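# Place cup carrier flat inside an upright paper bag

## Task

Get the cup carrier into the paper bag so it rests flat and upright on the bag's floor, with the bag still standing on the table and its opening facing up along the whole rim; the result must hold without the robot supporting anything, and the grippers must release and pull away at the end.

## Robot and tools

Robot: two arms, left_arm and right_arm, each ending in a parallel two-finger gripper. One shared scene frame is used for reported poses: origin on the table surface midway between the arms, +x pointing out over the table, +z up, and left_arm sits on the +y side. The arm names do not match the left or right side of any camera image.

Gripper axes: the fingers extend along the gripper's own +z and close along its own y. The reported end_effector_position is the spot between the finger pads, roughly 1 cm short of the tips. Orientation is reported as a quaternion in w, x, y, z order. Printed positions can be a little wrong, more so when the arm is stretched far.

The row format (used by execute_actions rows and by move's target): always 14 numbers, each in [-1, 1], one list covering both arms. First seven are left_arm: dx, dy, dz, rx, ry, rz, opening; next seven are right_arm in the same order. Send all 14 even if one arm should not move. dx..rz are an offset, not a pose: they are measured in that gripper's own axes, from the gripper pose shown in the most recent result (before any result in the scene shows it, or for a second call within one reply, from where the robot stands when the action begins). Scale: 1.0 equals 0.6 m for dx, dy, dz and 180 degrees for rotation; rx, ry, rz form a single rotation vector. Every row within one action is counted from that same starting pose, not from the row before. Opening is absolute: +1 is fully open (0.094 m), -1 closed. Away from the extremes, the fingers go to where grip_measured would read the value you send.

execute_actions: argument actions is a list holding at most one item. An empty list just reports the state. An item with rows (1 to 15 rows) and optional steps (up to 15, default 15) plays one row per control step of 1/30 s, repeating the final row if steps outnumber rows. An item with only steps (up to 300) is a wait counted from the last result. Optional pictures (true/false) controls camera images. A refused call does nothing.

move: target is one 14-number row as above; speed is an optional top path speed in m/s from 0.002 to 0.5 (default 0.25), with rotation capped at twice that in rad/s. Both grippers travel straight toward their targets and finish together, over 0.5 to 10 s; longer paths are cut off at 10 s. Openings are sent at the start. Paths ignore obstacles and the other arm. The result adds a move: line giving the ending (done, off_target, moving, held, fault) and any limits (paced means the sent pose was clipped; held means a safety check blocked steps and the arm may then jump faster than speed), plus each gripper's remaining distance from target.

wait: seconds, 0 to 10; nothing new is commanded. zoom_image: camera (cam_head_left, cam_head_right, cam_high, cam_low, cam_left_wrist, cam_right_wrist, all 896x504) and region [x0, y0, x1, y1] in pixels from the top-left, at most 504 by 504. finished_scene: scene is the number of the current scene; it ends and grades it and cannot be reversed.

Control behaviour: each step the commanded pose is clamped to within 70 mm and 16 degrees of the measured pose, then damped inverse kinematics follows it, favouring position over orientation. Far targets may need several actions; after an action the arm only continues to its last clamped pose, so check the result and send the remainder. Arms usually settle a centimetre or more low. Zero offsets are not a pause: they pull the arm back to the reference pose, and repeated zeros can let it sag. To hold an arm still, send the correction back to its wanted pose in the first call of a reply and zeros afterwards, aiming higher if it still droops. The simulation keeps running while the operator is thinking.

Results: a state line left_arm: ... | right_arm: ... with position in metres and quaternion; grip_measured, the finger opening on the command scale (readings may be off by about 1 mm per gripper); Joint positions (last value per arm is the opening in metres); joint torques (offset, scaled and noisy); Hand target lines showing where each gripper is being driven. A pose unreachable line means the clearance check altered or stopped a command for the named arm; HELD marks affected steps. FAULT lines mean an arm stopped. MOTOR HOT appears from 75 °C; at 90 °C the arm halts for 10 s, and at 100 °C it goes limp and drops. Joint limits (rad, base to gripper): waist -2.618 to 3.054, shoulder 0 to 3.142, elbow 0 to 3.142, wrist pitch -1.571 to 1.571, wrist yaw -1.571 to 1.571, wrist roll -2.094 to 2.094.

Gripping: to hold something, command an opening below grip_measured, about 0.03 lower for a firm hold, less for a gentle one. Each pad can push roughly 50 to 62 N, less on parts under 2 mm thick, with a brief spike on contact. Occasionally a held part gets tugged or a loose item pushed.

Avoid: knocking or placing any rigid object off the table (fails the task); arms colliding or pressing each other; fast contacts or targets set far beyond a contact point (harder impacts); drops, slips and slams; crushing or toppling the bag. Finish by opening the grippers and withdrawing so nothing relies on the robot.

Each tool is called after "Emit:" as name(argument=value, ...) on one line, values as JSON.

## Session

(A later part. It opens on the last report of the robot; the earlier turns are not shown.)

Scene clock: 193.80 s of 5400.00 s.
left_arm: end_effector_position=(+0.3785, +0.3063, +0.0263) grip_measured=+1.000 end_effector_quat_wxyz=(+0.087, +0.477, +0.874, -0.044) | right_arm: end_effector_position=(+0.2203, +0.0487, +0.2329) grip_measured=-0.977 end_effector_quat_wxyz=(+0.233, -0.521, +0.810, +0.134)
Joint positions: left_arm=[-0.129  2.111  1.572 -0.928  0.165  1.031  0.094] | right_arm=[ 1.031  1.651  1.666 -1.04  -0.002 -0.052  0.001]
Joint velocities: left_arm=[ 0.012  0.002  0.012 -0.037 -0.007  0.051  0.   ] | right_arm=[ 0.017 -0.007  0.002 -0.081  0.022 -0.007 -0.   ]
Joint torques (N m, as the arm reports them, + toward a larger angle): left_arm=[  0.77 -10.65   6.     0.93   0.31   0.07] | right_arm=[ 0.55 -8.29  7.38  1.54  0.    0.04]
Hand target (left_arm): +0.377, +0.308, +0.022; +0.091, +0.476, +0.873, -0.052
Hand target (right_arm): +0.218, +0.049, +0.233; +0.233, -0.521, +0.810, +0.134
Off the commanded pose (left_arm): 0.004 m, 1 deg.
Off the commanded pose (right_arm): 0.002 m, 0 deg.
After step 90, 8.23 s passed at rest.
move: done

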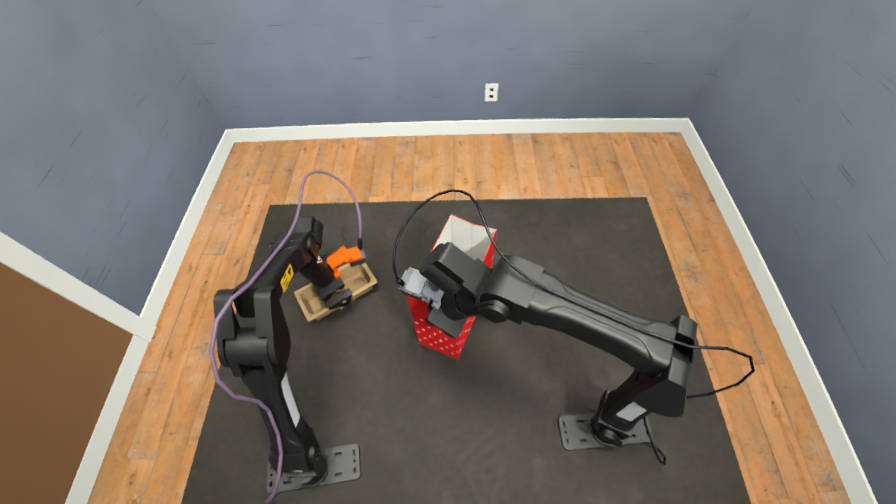

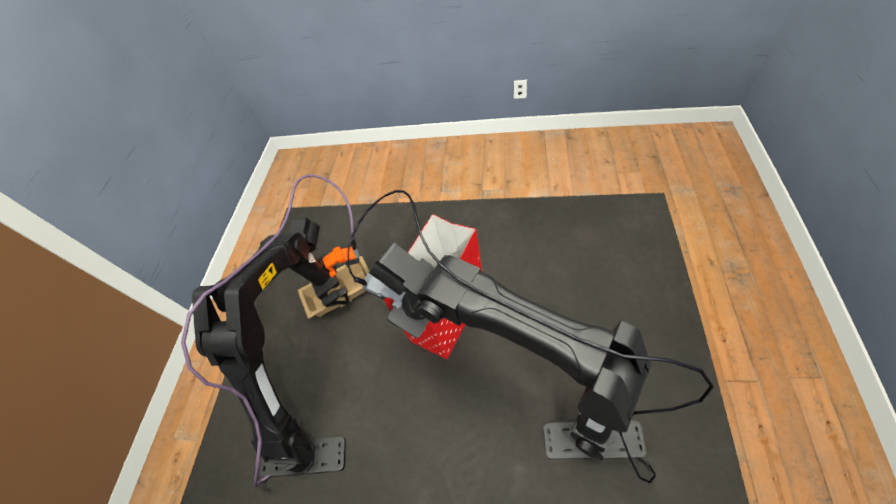

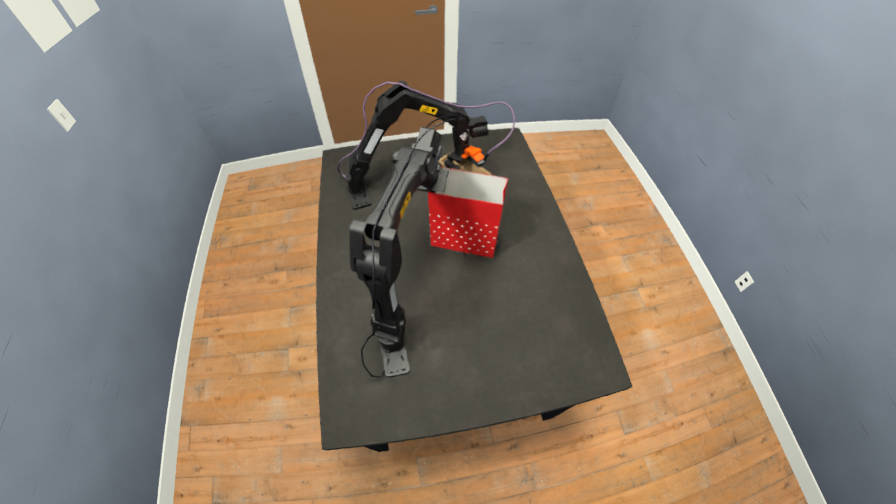

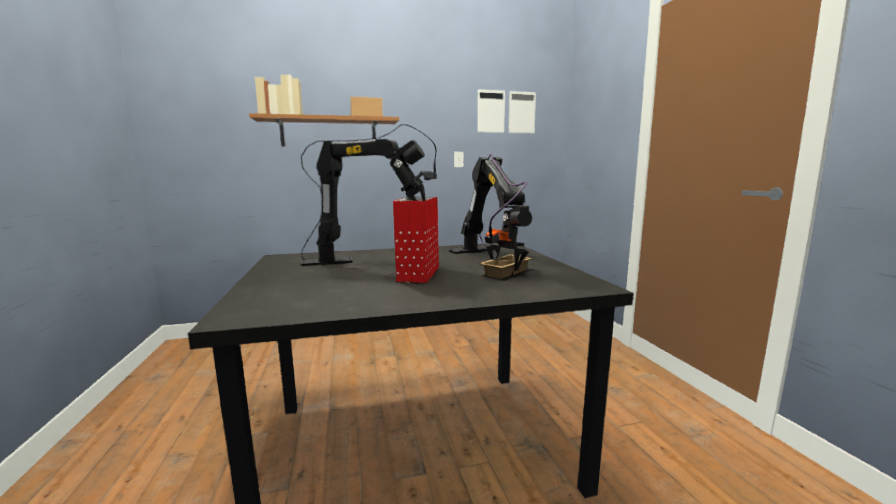

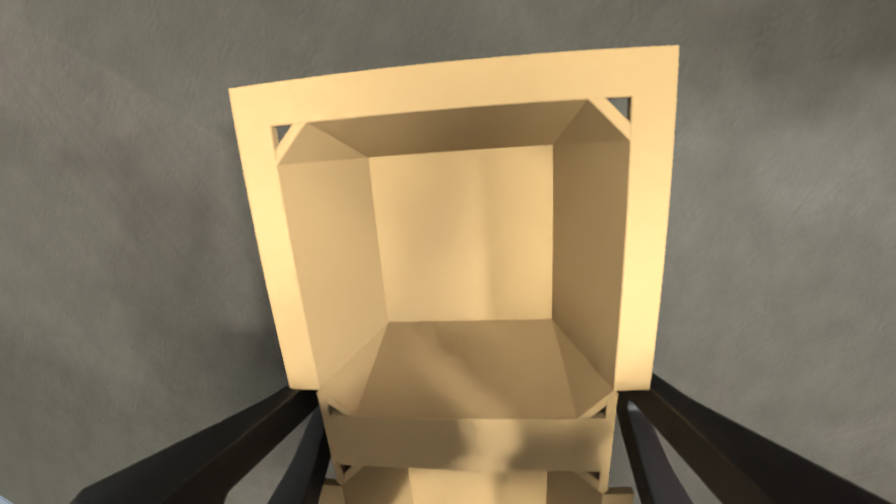

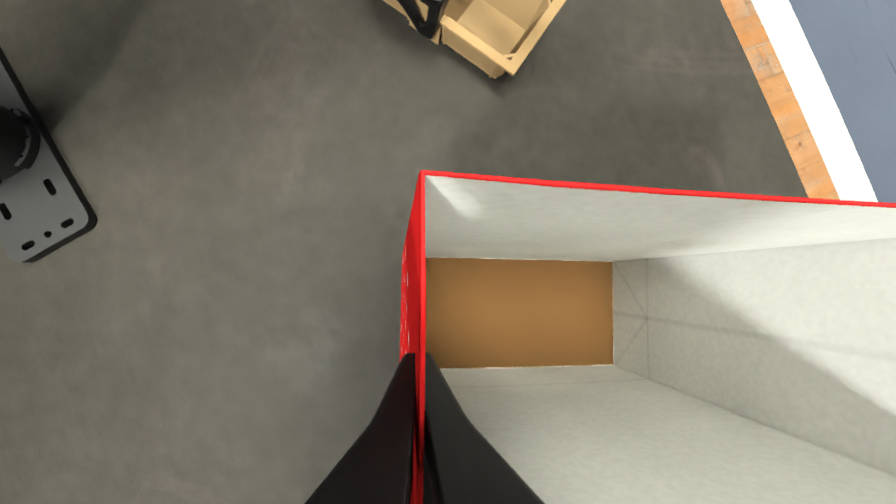

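Emit:
move(target=[0,0,0,0,0,0,0.71,-0.0155,0,-0.0257,0,0,0,-1.0], speed=0.03)

Scene clock: 207.77 s of 5400.00 s.
left_arm: end_effector_position=(+0.3792, +0.3067, +0.0263) grip_measured=+0.740 end_effector_quat_wxyz=(+0.087, +0.477, +0.874, -0.043) | right_arm: end_effector_position=(+0.2196, +0.0474, +0.2526) grip_measured=-0.977 end_effector_quat_wxyz=(+0.241, -0.519, +0.808, +0.139)
Joint positions: left_arm=[-0.129  2.111  1.572 -0.925  0.163  1.031  0.082] | right_arm=[ 1.031  1.651  1.738 -1.095 -0.002 -0.052  0.001]
Joint velocities: left_arm=[-0.012  0.007  0.002  0.051 -0.037 -0.037  0.   ] | right_arm=[-0.012  0.007 -0.007 -0.022 -0.022 -0.037  0.   ]
Joint torques (N m, as the arm reports them, + toward a larger angle): left_arm=[  0.   -10.9    7.15   0.77   0.12  -0.03] | right_arm=[ 0.16 -6.73  9.45  1.42  0.01  0.  ]
Hand target (left_arm): +0.379, +0.306, +0.026; +0.087, +0.477, +0.874, -0.044
Hand target (right_arm): +0.220, +0.049, +0.251; +0.234, -0.521, +0.810, +0.135
Off the commanded pose (left_arm): 0.001 m, 0 deg.
Off the commanded pose (right_arm): 0.002 m, 1 deg.
After step 90, 10.07 s passed at rest.
move: done

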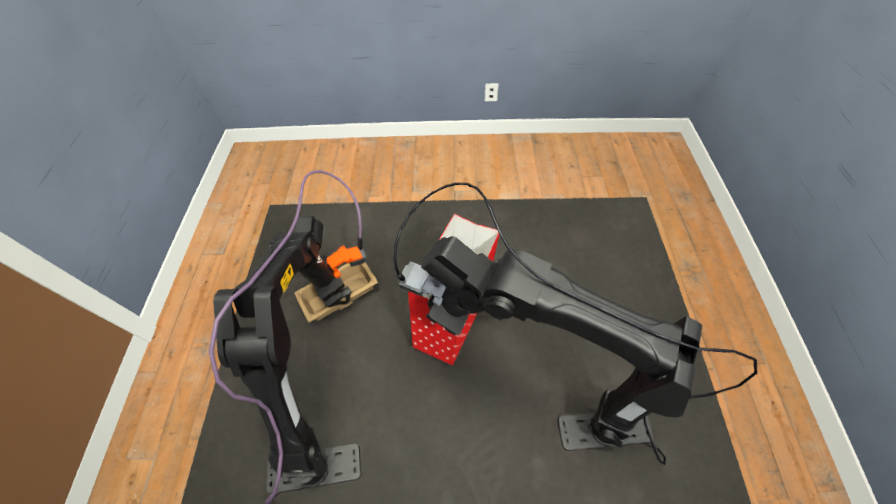

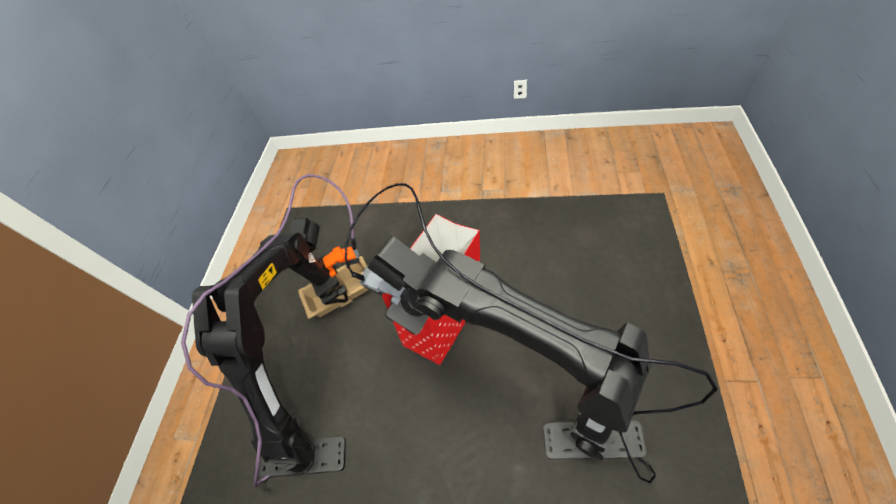

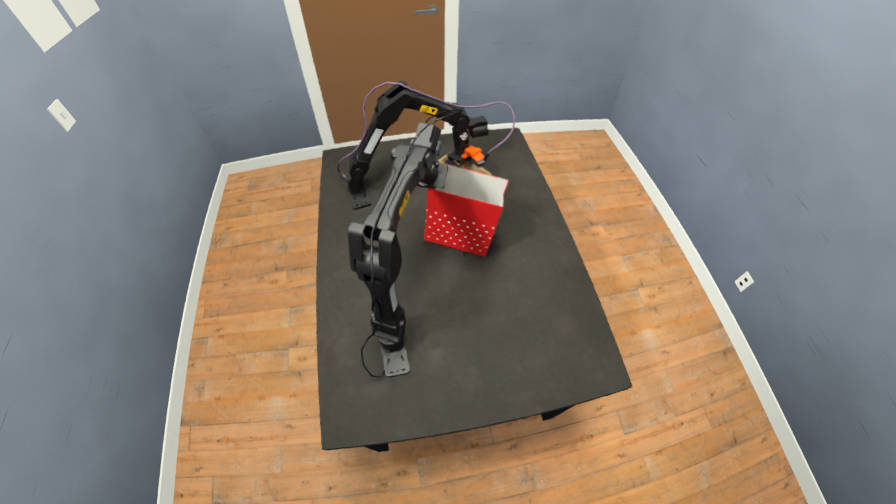

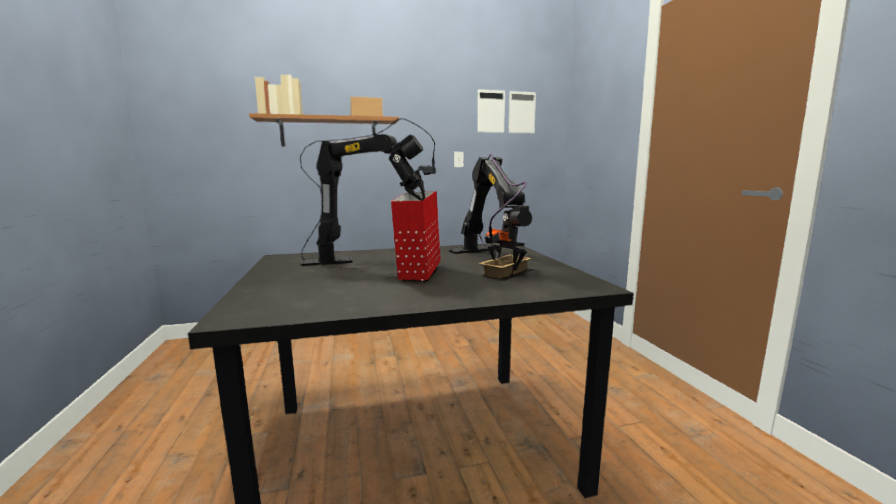

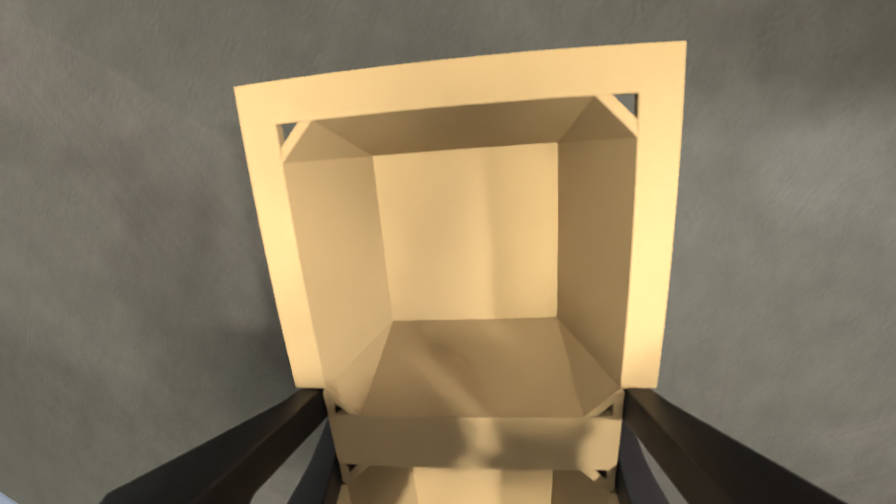

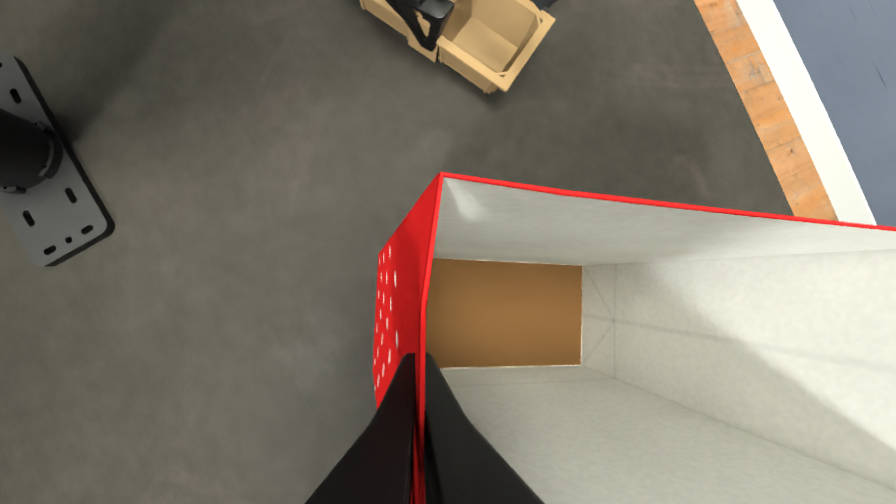

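Emit:
move(target=[0.0053,0.0025,-0.569,-0.1507,-0.1087,-0.3685,0.70,-0.108,0.1265,0.098,0,0,0,-1.0], speed=0.18)

Scene clock: 242.37 s of 5400.00 s.
left_arm: end_effector_position=(+0.3437, +0.3659, +0.3547) grip_measured=+0.740 end_effector_quat_wxyz=(+0.294, -0.114, +0.948, +0.037) | right_arm: end_effector_position=(+0.1895, +0.1554, +0.2350) grip_measured=-0.977 end_effector_quat_wxyz=(+0.243, -0.521, +0.806, +0.138)
Joint positions: left_arm=[-0.09   1.797  2.373 -1.551 -0.093 -0.131  0.082] | right_arm=[ 1.222  2.012  2.127 -1.128  0.1    0.103  0.001]
Joint velocities: left_arm=[-0.017  0.007 -0.002 -0.11   0.037 -0.037  0.   ] | right_arm=[ 0.007 -0.012 -0.012  0.022  0.022  0.022 -0.   ]
Joint torques (N m, as the arm reports them, + toward a larger angle): left_arm=[-1.11 -6.92  8.42  1.74 -0.15 -0.15] | right_arm=[  0.67 -10.69   9.5    1.42   0.13   0.06]
Hand target (left_arm): +0.345, +0.362, +0.362; +0.306, -0.114, +0.945, +0.037
Hand target (right_arm): +0.187, +0.157, +0.236; +0.243, -0.520, +0.808, +0.136
Off the commanded pose (left_arm): 0.007 m, 1 deg.
Off the commanded pose (right_arm): 0.003 m, 0 deg.
joint sent to its limit (left arm) — the command would take joint 4 (wrist pitch) past its lower limit, so that joint was sent only as far as its limit.
After step 90, 27.47 s passed at rest.
move: done

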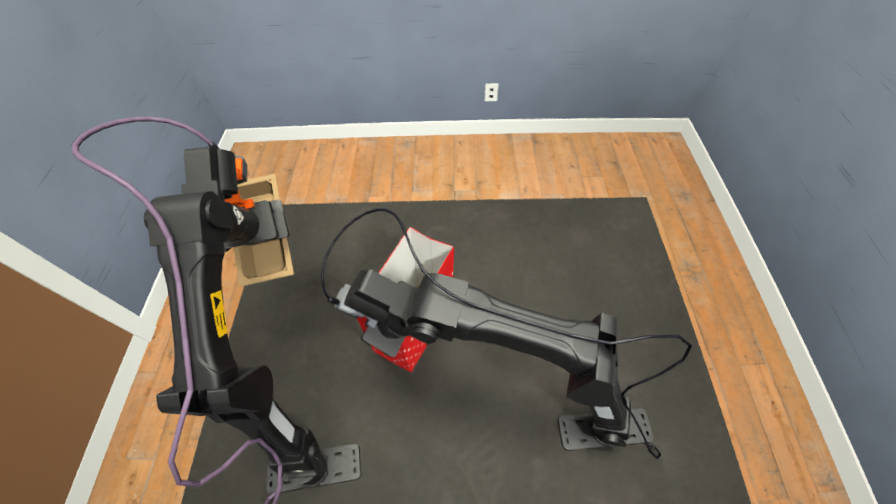

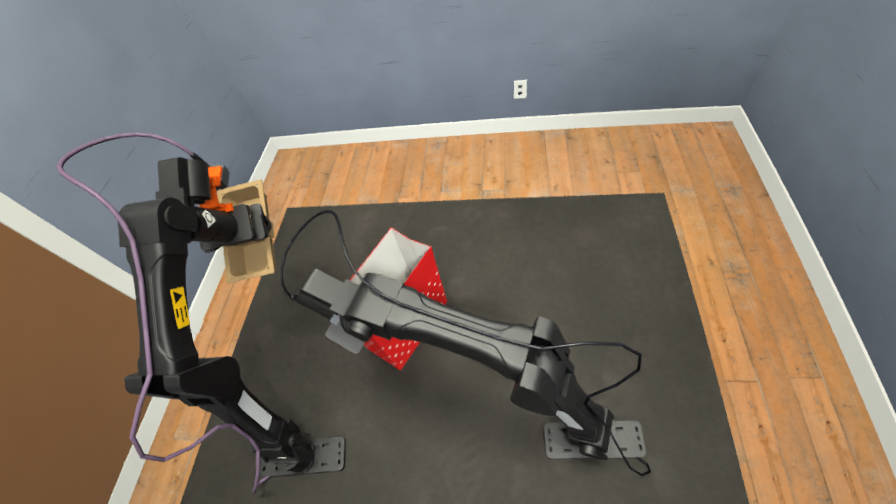

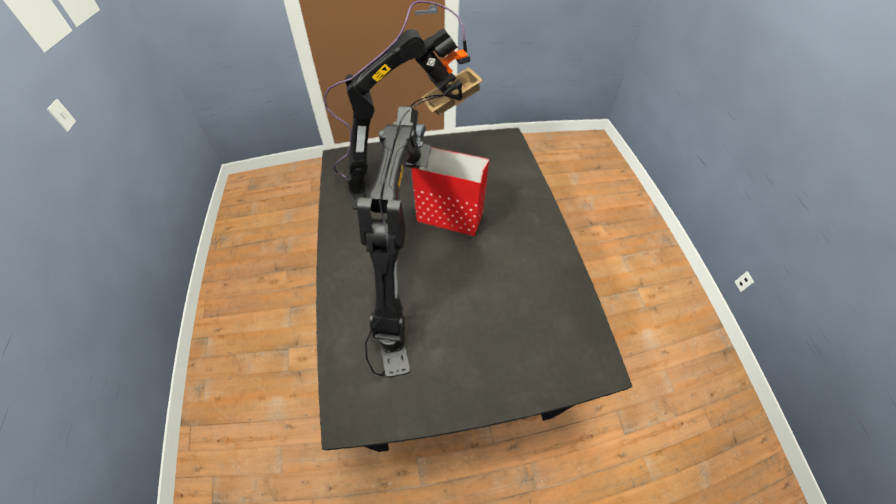

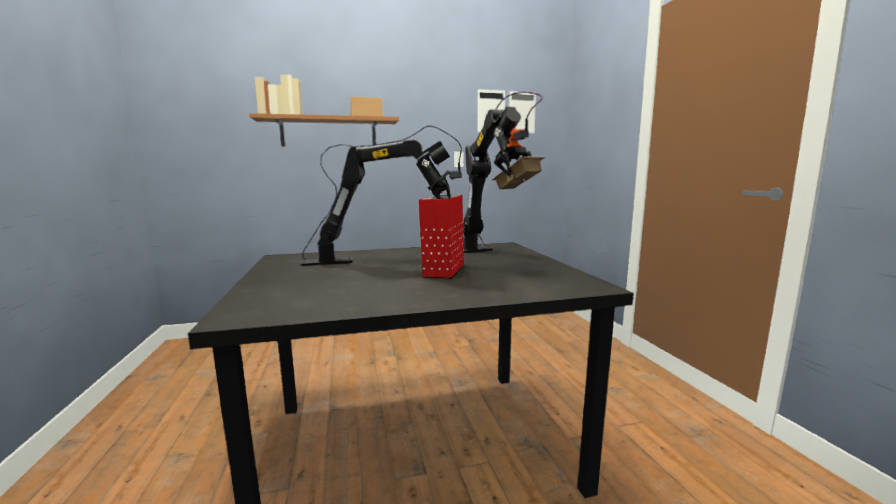

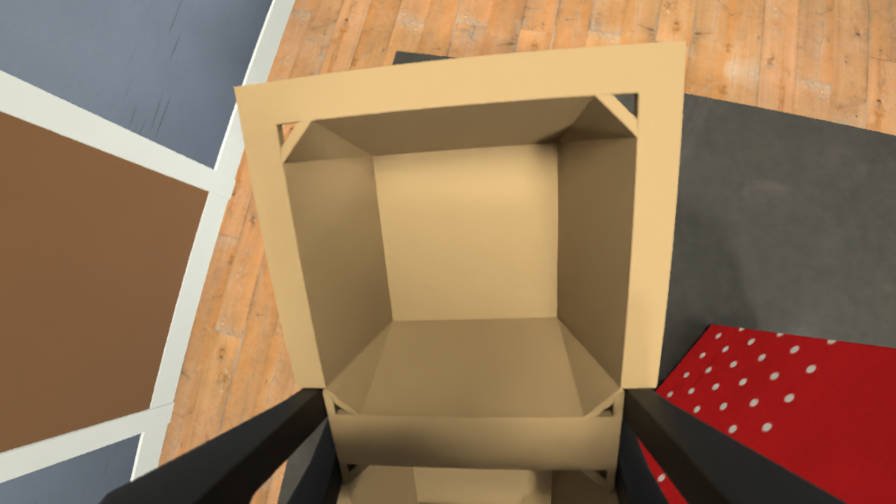

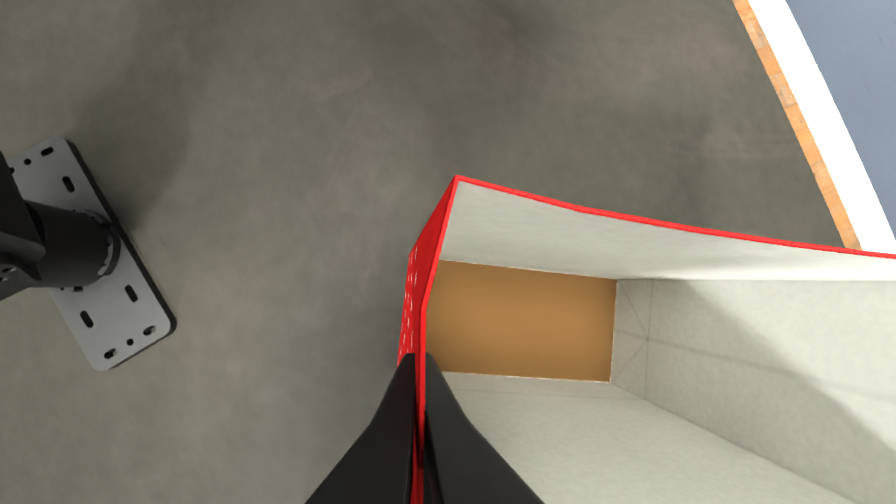

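Emit:
execute_actions(actions=[])

Scene clock: 254.80 s of 5400.00 s.
left_arm: end_effector_position=(+0.3437, +0.3660, +0.3547) grip_measured=+0.740 end_effector_quat_wxyz=(+0.295, -0.115, +0.948, +0.037) | right_arm: end_effector_position=(+0.1895, +0.1553, +0.2350) grip_measured=-0.977 end_effector_quat_wxyz=(+0.243, -0.521, +0.807, +0.138)
Joint positions: left_arm=[-0.09   1.797  2.373 -1.551 -0.093 -0.133  0.082] | right_arm=[ 1.222  2.012  2.127 -1.128  0.1    0.104  0.001]
Joint velocities: left_arm=[ 0.017 -0.017 -0.017 -0.007  0.007 -0.037 -0.   ] | right_arm=[-0.022 -0.002 -0.012 -0.051 -0.007 -0.037  0.003]
Joint torques (N m, as the arm reports them, + toward a larger angle): left_arm=[-1.11 -6.9   8.41  1.74 -0.16 -0.14] | right_arm=[  0.67 -10.74   9.47   1.41   0.13   0.07]
Hand target (left_arm): +0.345, +0.362, +0.362; +0.306, -0.114, +0.945, +0.037
Hand target (right_arm): +0.187, +0.157, +0.236; +0.243, -0.520, +0.808, +0.136
Off the commanded pose (left_arm): 0.007 m, 1 deg.
Off the commanded pose (right_arm): 0.003 m, 0 deg.
Steps of this call (steps 1 to 90: nothing new was sent; then 9.43 s passed at rest). Readings (end_effector_position):
1: left_arm (+0.3437, +0.3659, +0.3547) | right_arm (+0.1895, +0.1554, +0.2350)
2: left_arm (+0.3437, +0.3660, +0.3547) | right_arm (+0.1895, +0.1554, +0.2350)
4: left_arm (+0.3437, +0.3660, +0.3547) | right_arm (+0.1895, +0.1554, +0.2350)
8: left_arm (+0.3437, +0.3660, +0.3547) | right_arm (+0.1895, +0.1553, +0.2350)
90: the state above

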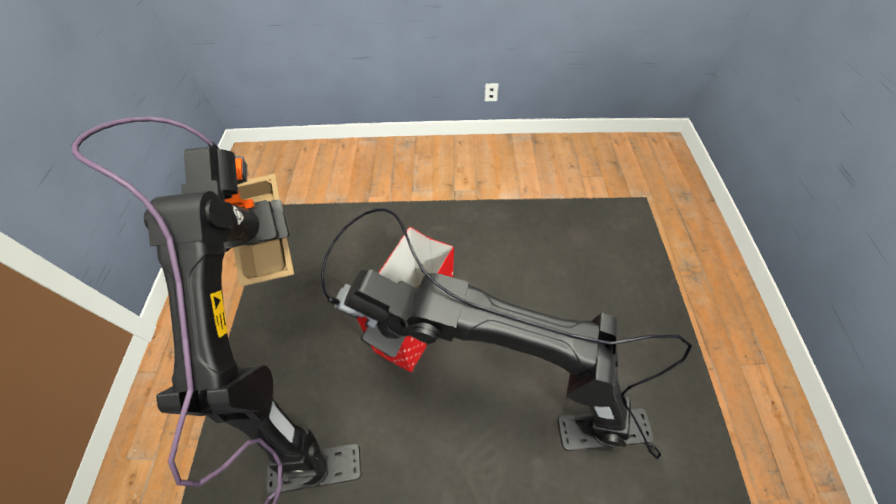

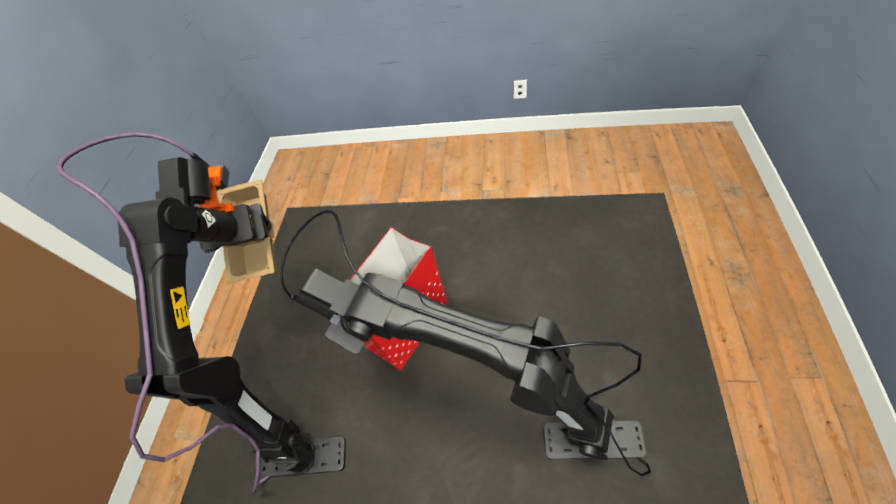

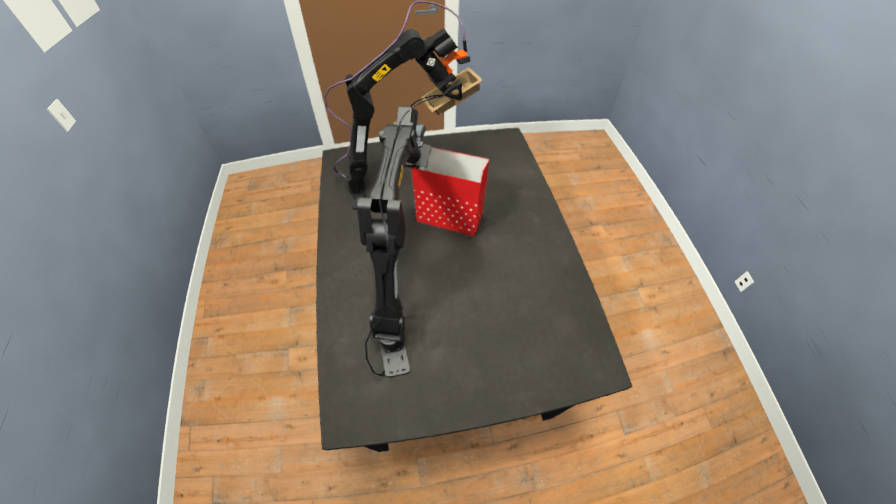

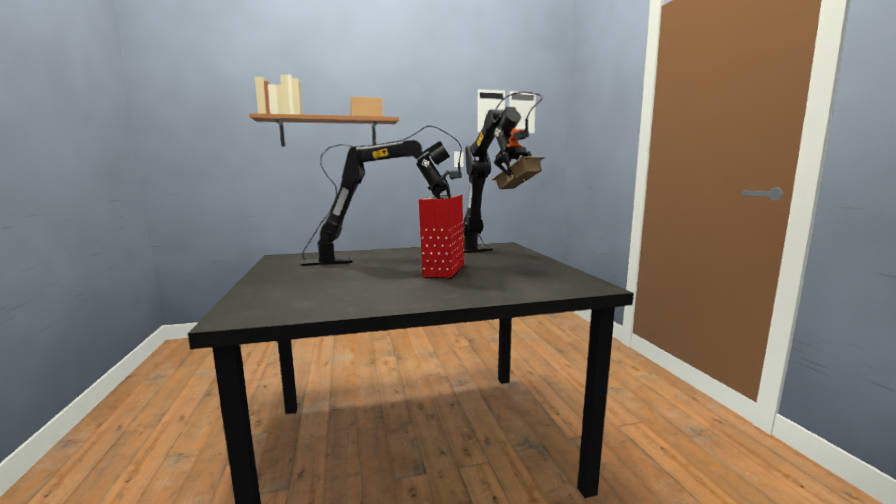

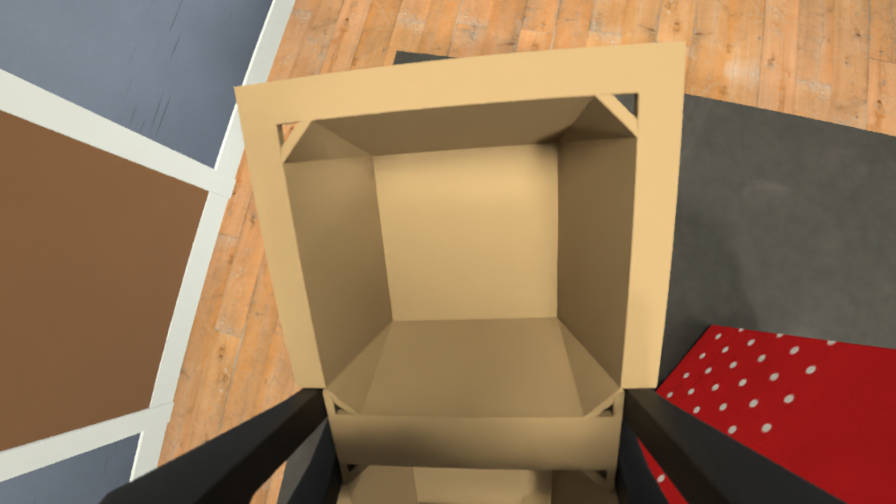

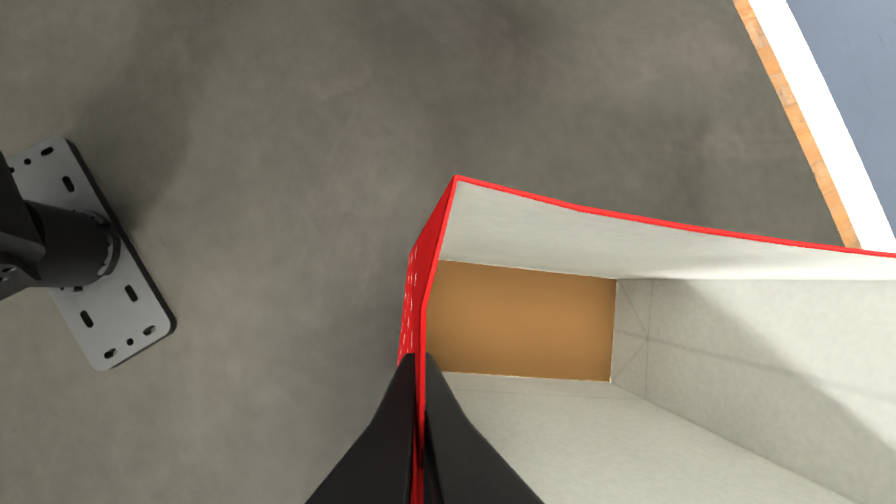

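Emit:
execute_actions(actions=[{"rows": [[0,0,0,0,0,0,0.70, 0,0,0,0,0,0,-0.3]], "steps": 10}], pictures=false)

Emit:
move(target=[0,0,0,0,0,0,0.70, 0,0,-0.14,0,0,0,-0.3], speed=0.1)

Scene clock: 263.30 s of 5400.00 s.
left_arm: end_effector_position=(+0.3437, +0.3660, +0.3547) grip_measured=+0.740 end_effector_quat_wxyz=(+0.295, -0.115, +0.948, +0.037) | right_arm: end_effector_position=(+0.1895, +0.1553, +0.2350) grip_measured=-0.302 end_effector_quat_wxyz=(+0.243, -0.521, +0.807, +0.138)
Joint positions: left_arm=[-0.09   1.797  2.373 -1.551 -0.093 -0.133  0.082] | right_arm=[ 1.222  2.012  2.127 -1.128  0.1    0.104  0.033]
Joint velocities: left_arm=[ 0.002 -0.012  0.002 -0.022  0.051 -0.007 -0.   ] | right_arm=[ 0.002  0.007 -0.017 -0.11  -0.066  0.007 -0.   ]
Joint torques (N m, as the arm reports them, + toward a larger angle): left_arm=[ 0.   -7.21  5.97  1.78 -0.06 -0.04] | right_arm=[  0.06 -11.63   7.31   1.56   0.01  -0.01]
Hand target (left_arm): +0.344, +0.366, +0.355; +0.295, -0.115, +0.948, +0.037
Hand target (right_arm): +0.189, +0.155, +0.235; +0.243, -0.521, +0.807, +0.138
Off the commanded pose (left_arm): 0.000 m, 0 deg.
Off the commanded pose (right_arm): 0.000 m, 0 deg.
Steps of this call (steps 1 to 90: nothing new was sent; then 5.17 s passed at rest; steps 91 to 100: all 10 steps of this action). Readings (end_effector_position):
91: left_arm (+0.3437, +0.3660, +0.3547) | right_arm (+0.1895, +0.1553, +0.2350)
92: left_arm (+0.3437, +0.3660, +0.3547) | right_arm (+0.1895, +0.1553, +0.2350)
94: left_arm (+0.3437, +0.3660, +0.3547) | right_arm (+0.1895, +0.1553, +0.2350)
98: left_arm (+0.3437, +0.3660, +0.3547) | right_arm (+0.1895, +0.1553, +0.2350)
100: the state above

Scene clock: 265.00 s of 5400.00 s.
left_arm: end_effector_position=(+0.3437, +0.3660, +0.3547) grip_measured=+0.740 end_effector_quat_wxyz=(+0.295, -0.115, +0.948, +0.037) | right_arm: end_effector_position=(+0.1717, +0.1171, +0.2992) grip_measured=-0.302 end_effector_quat_wxyz=(+0.240, -0.523, +0.806, +0.138)
Joint positions: left_arm=[-0.09   1.797  2.373 -1.551 -0.093 -0.133  0.082] | right_arm=[ 1.237  1.98   2.373 -1.411  0.105  0.114  0.033]
Joint velocities: left_arm=[-0.017 -0.002 -0.002  0.022  0.007 -0.007  0.   ] | right_arm=[-0.007 -0.012  0.007 -0.007 -0.022 -0.007 -0.   ]
Joint torques (N m, as the arm reports them, + toward a larger angle): left_arm=[-0.02 -7.19  5.96  1.79 -0.05 -0.03] | right_arm=[  0.8  -10.55   8.49   1.37   0.13   0.08]
Hand target (left_arm): +0.344, +0.366, +0.355; +0.295, -0.115, +0.948, +0.037
Hand target (right_arm): +0.168, +0.115, +0.305; +0.243, -0.521, +0.806, +0.138
Off the commanded pose (left_arm): 0.000 m, 0 deg.
Off the commanded pose (right_arm): 0.008 m, 0 deg.
move: done

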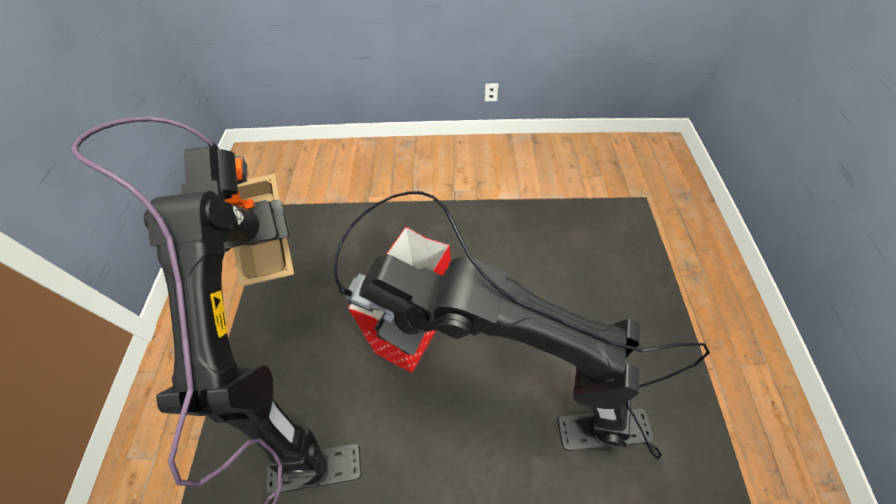

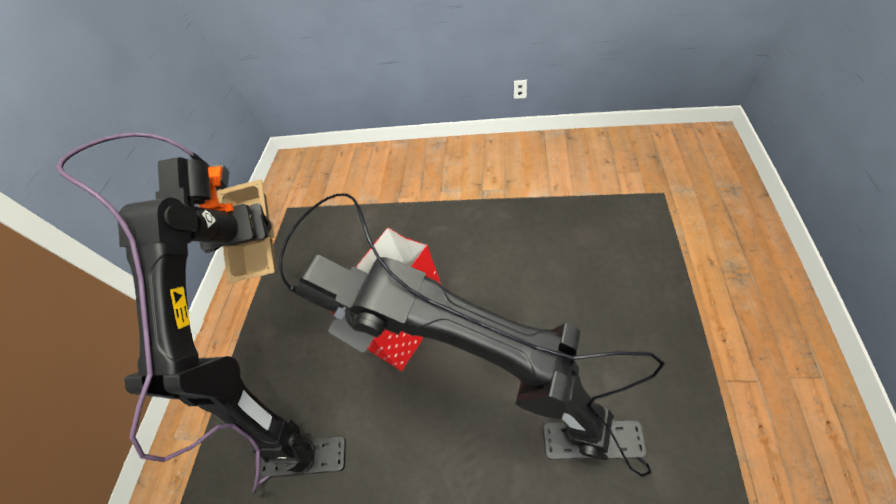

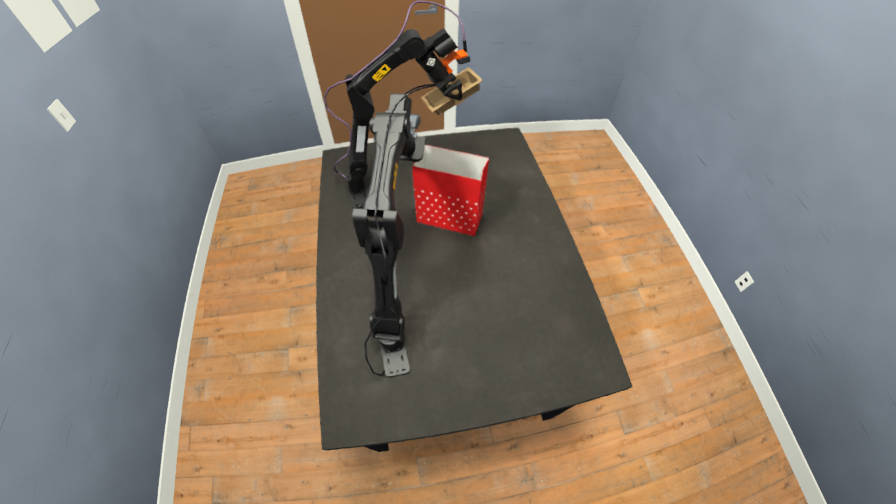

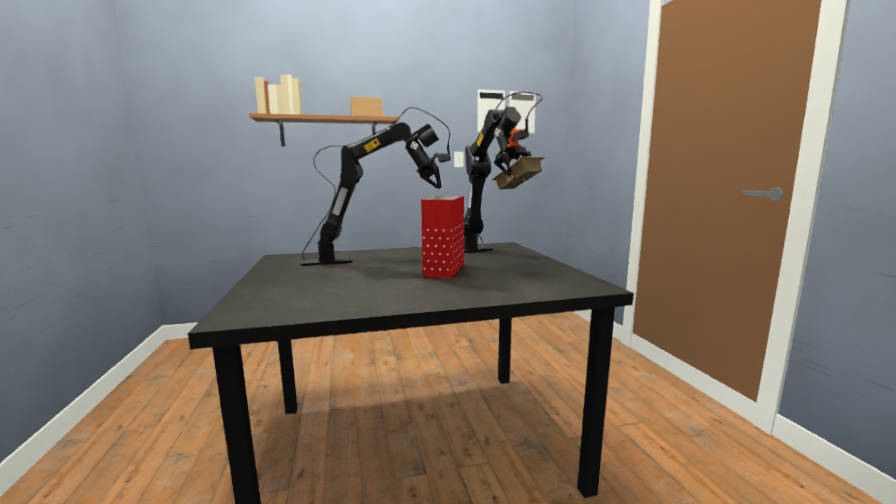

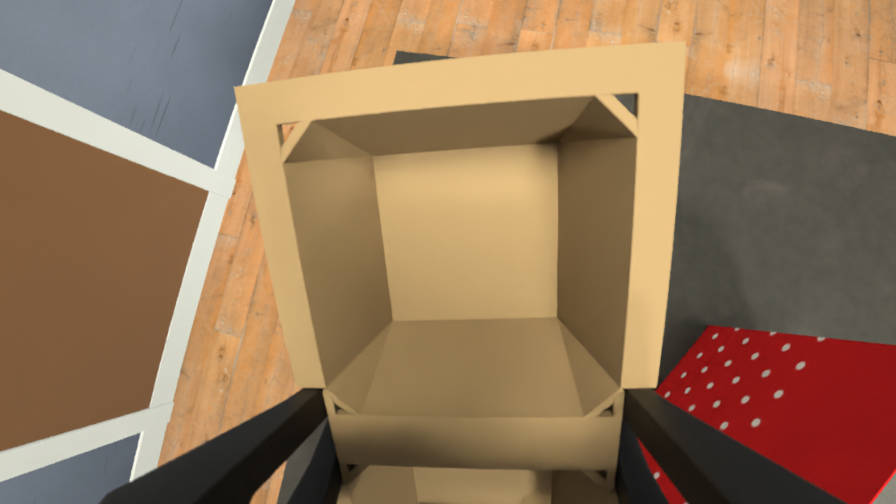

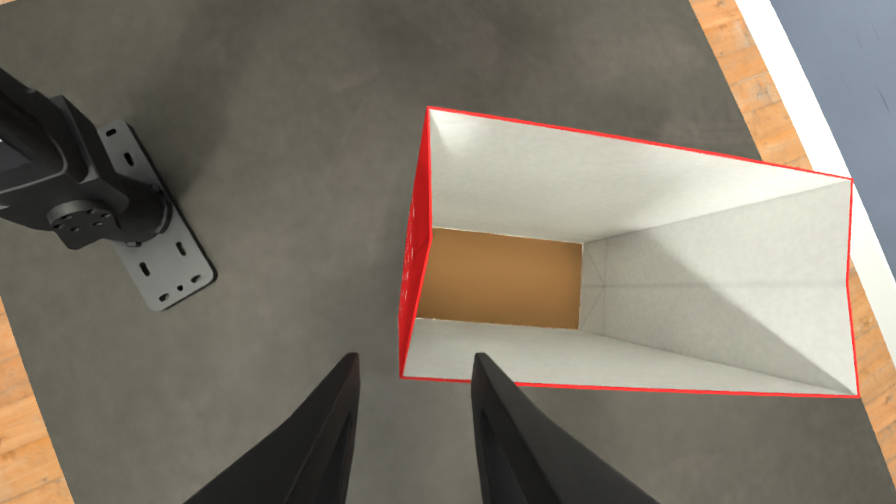

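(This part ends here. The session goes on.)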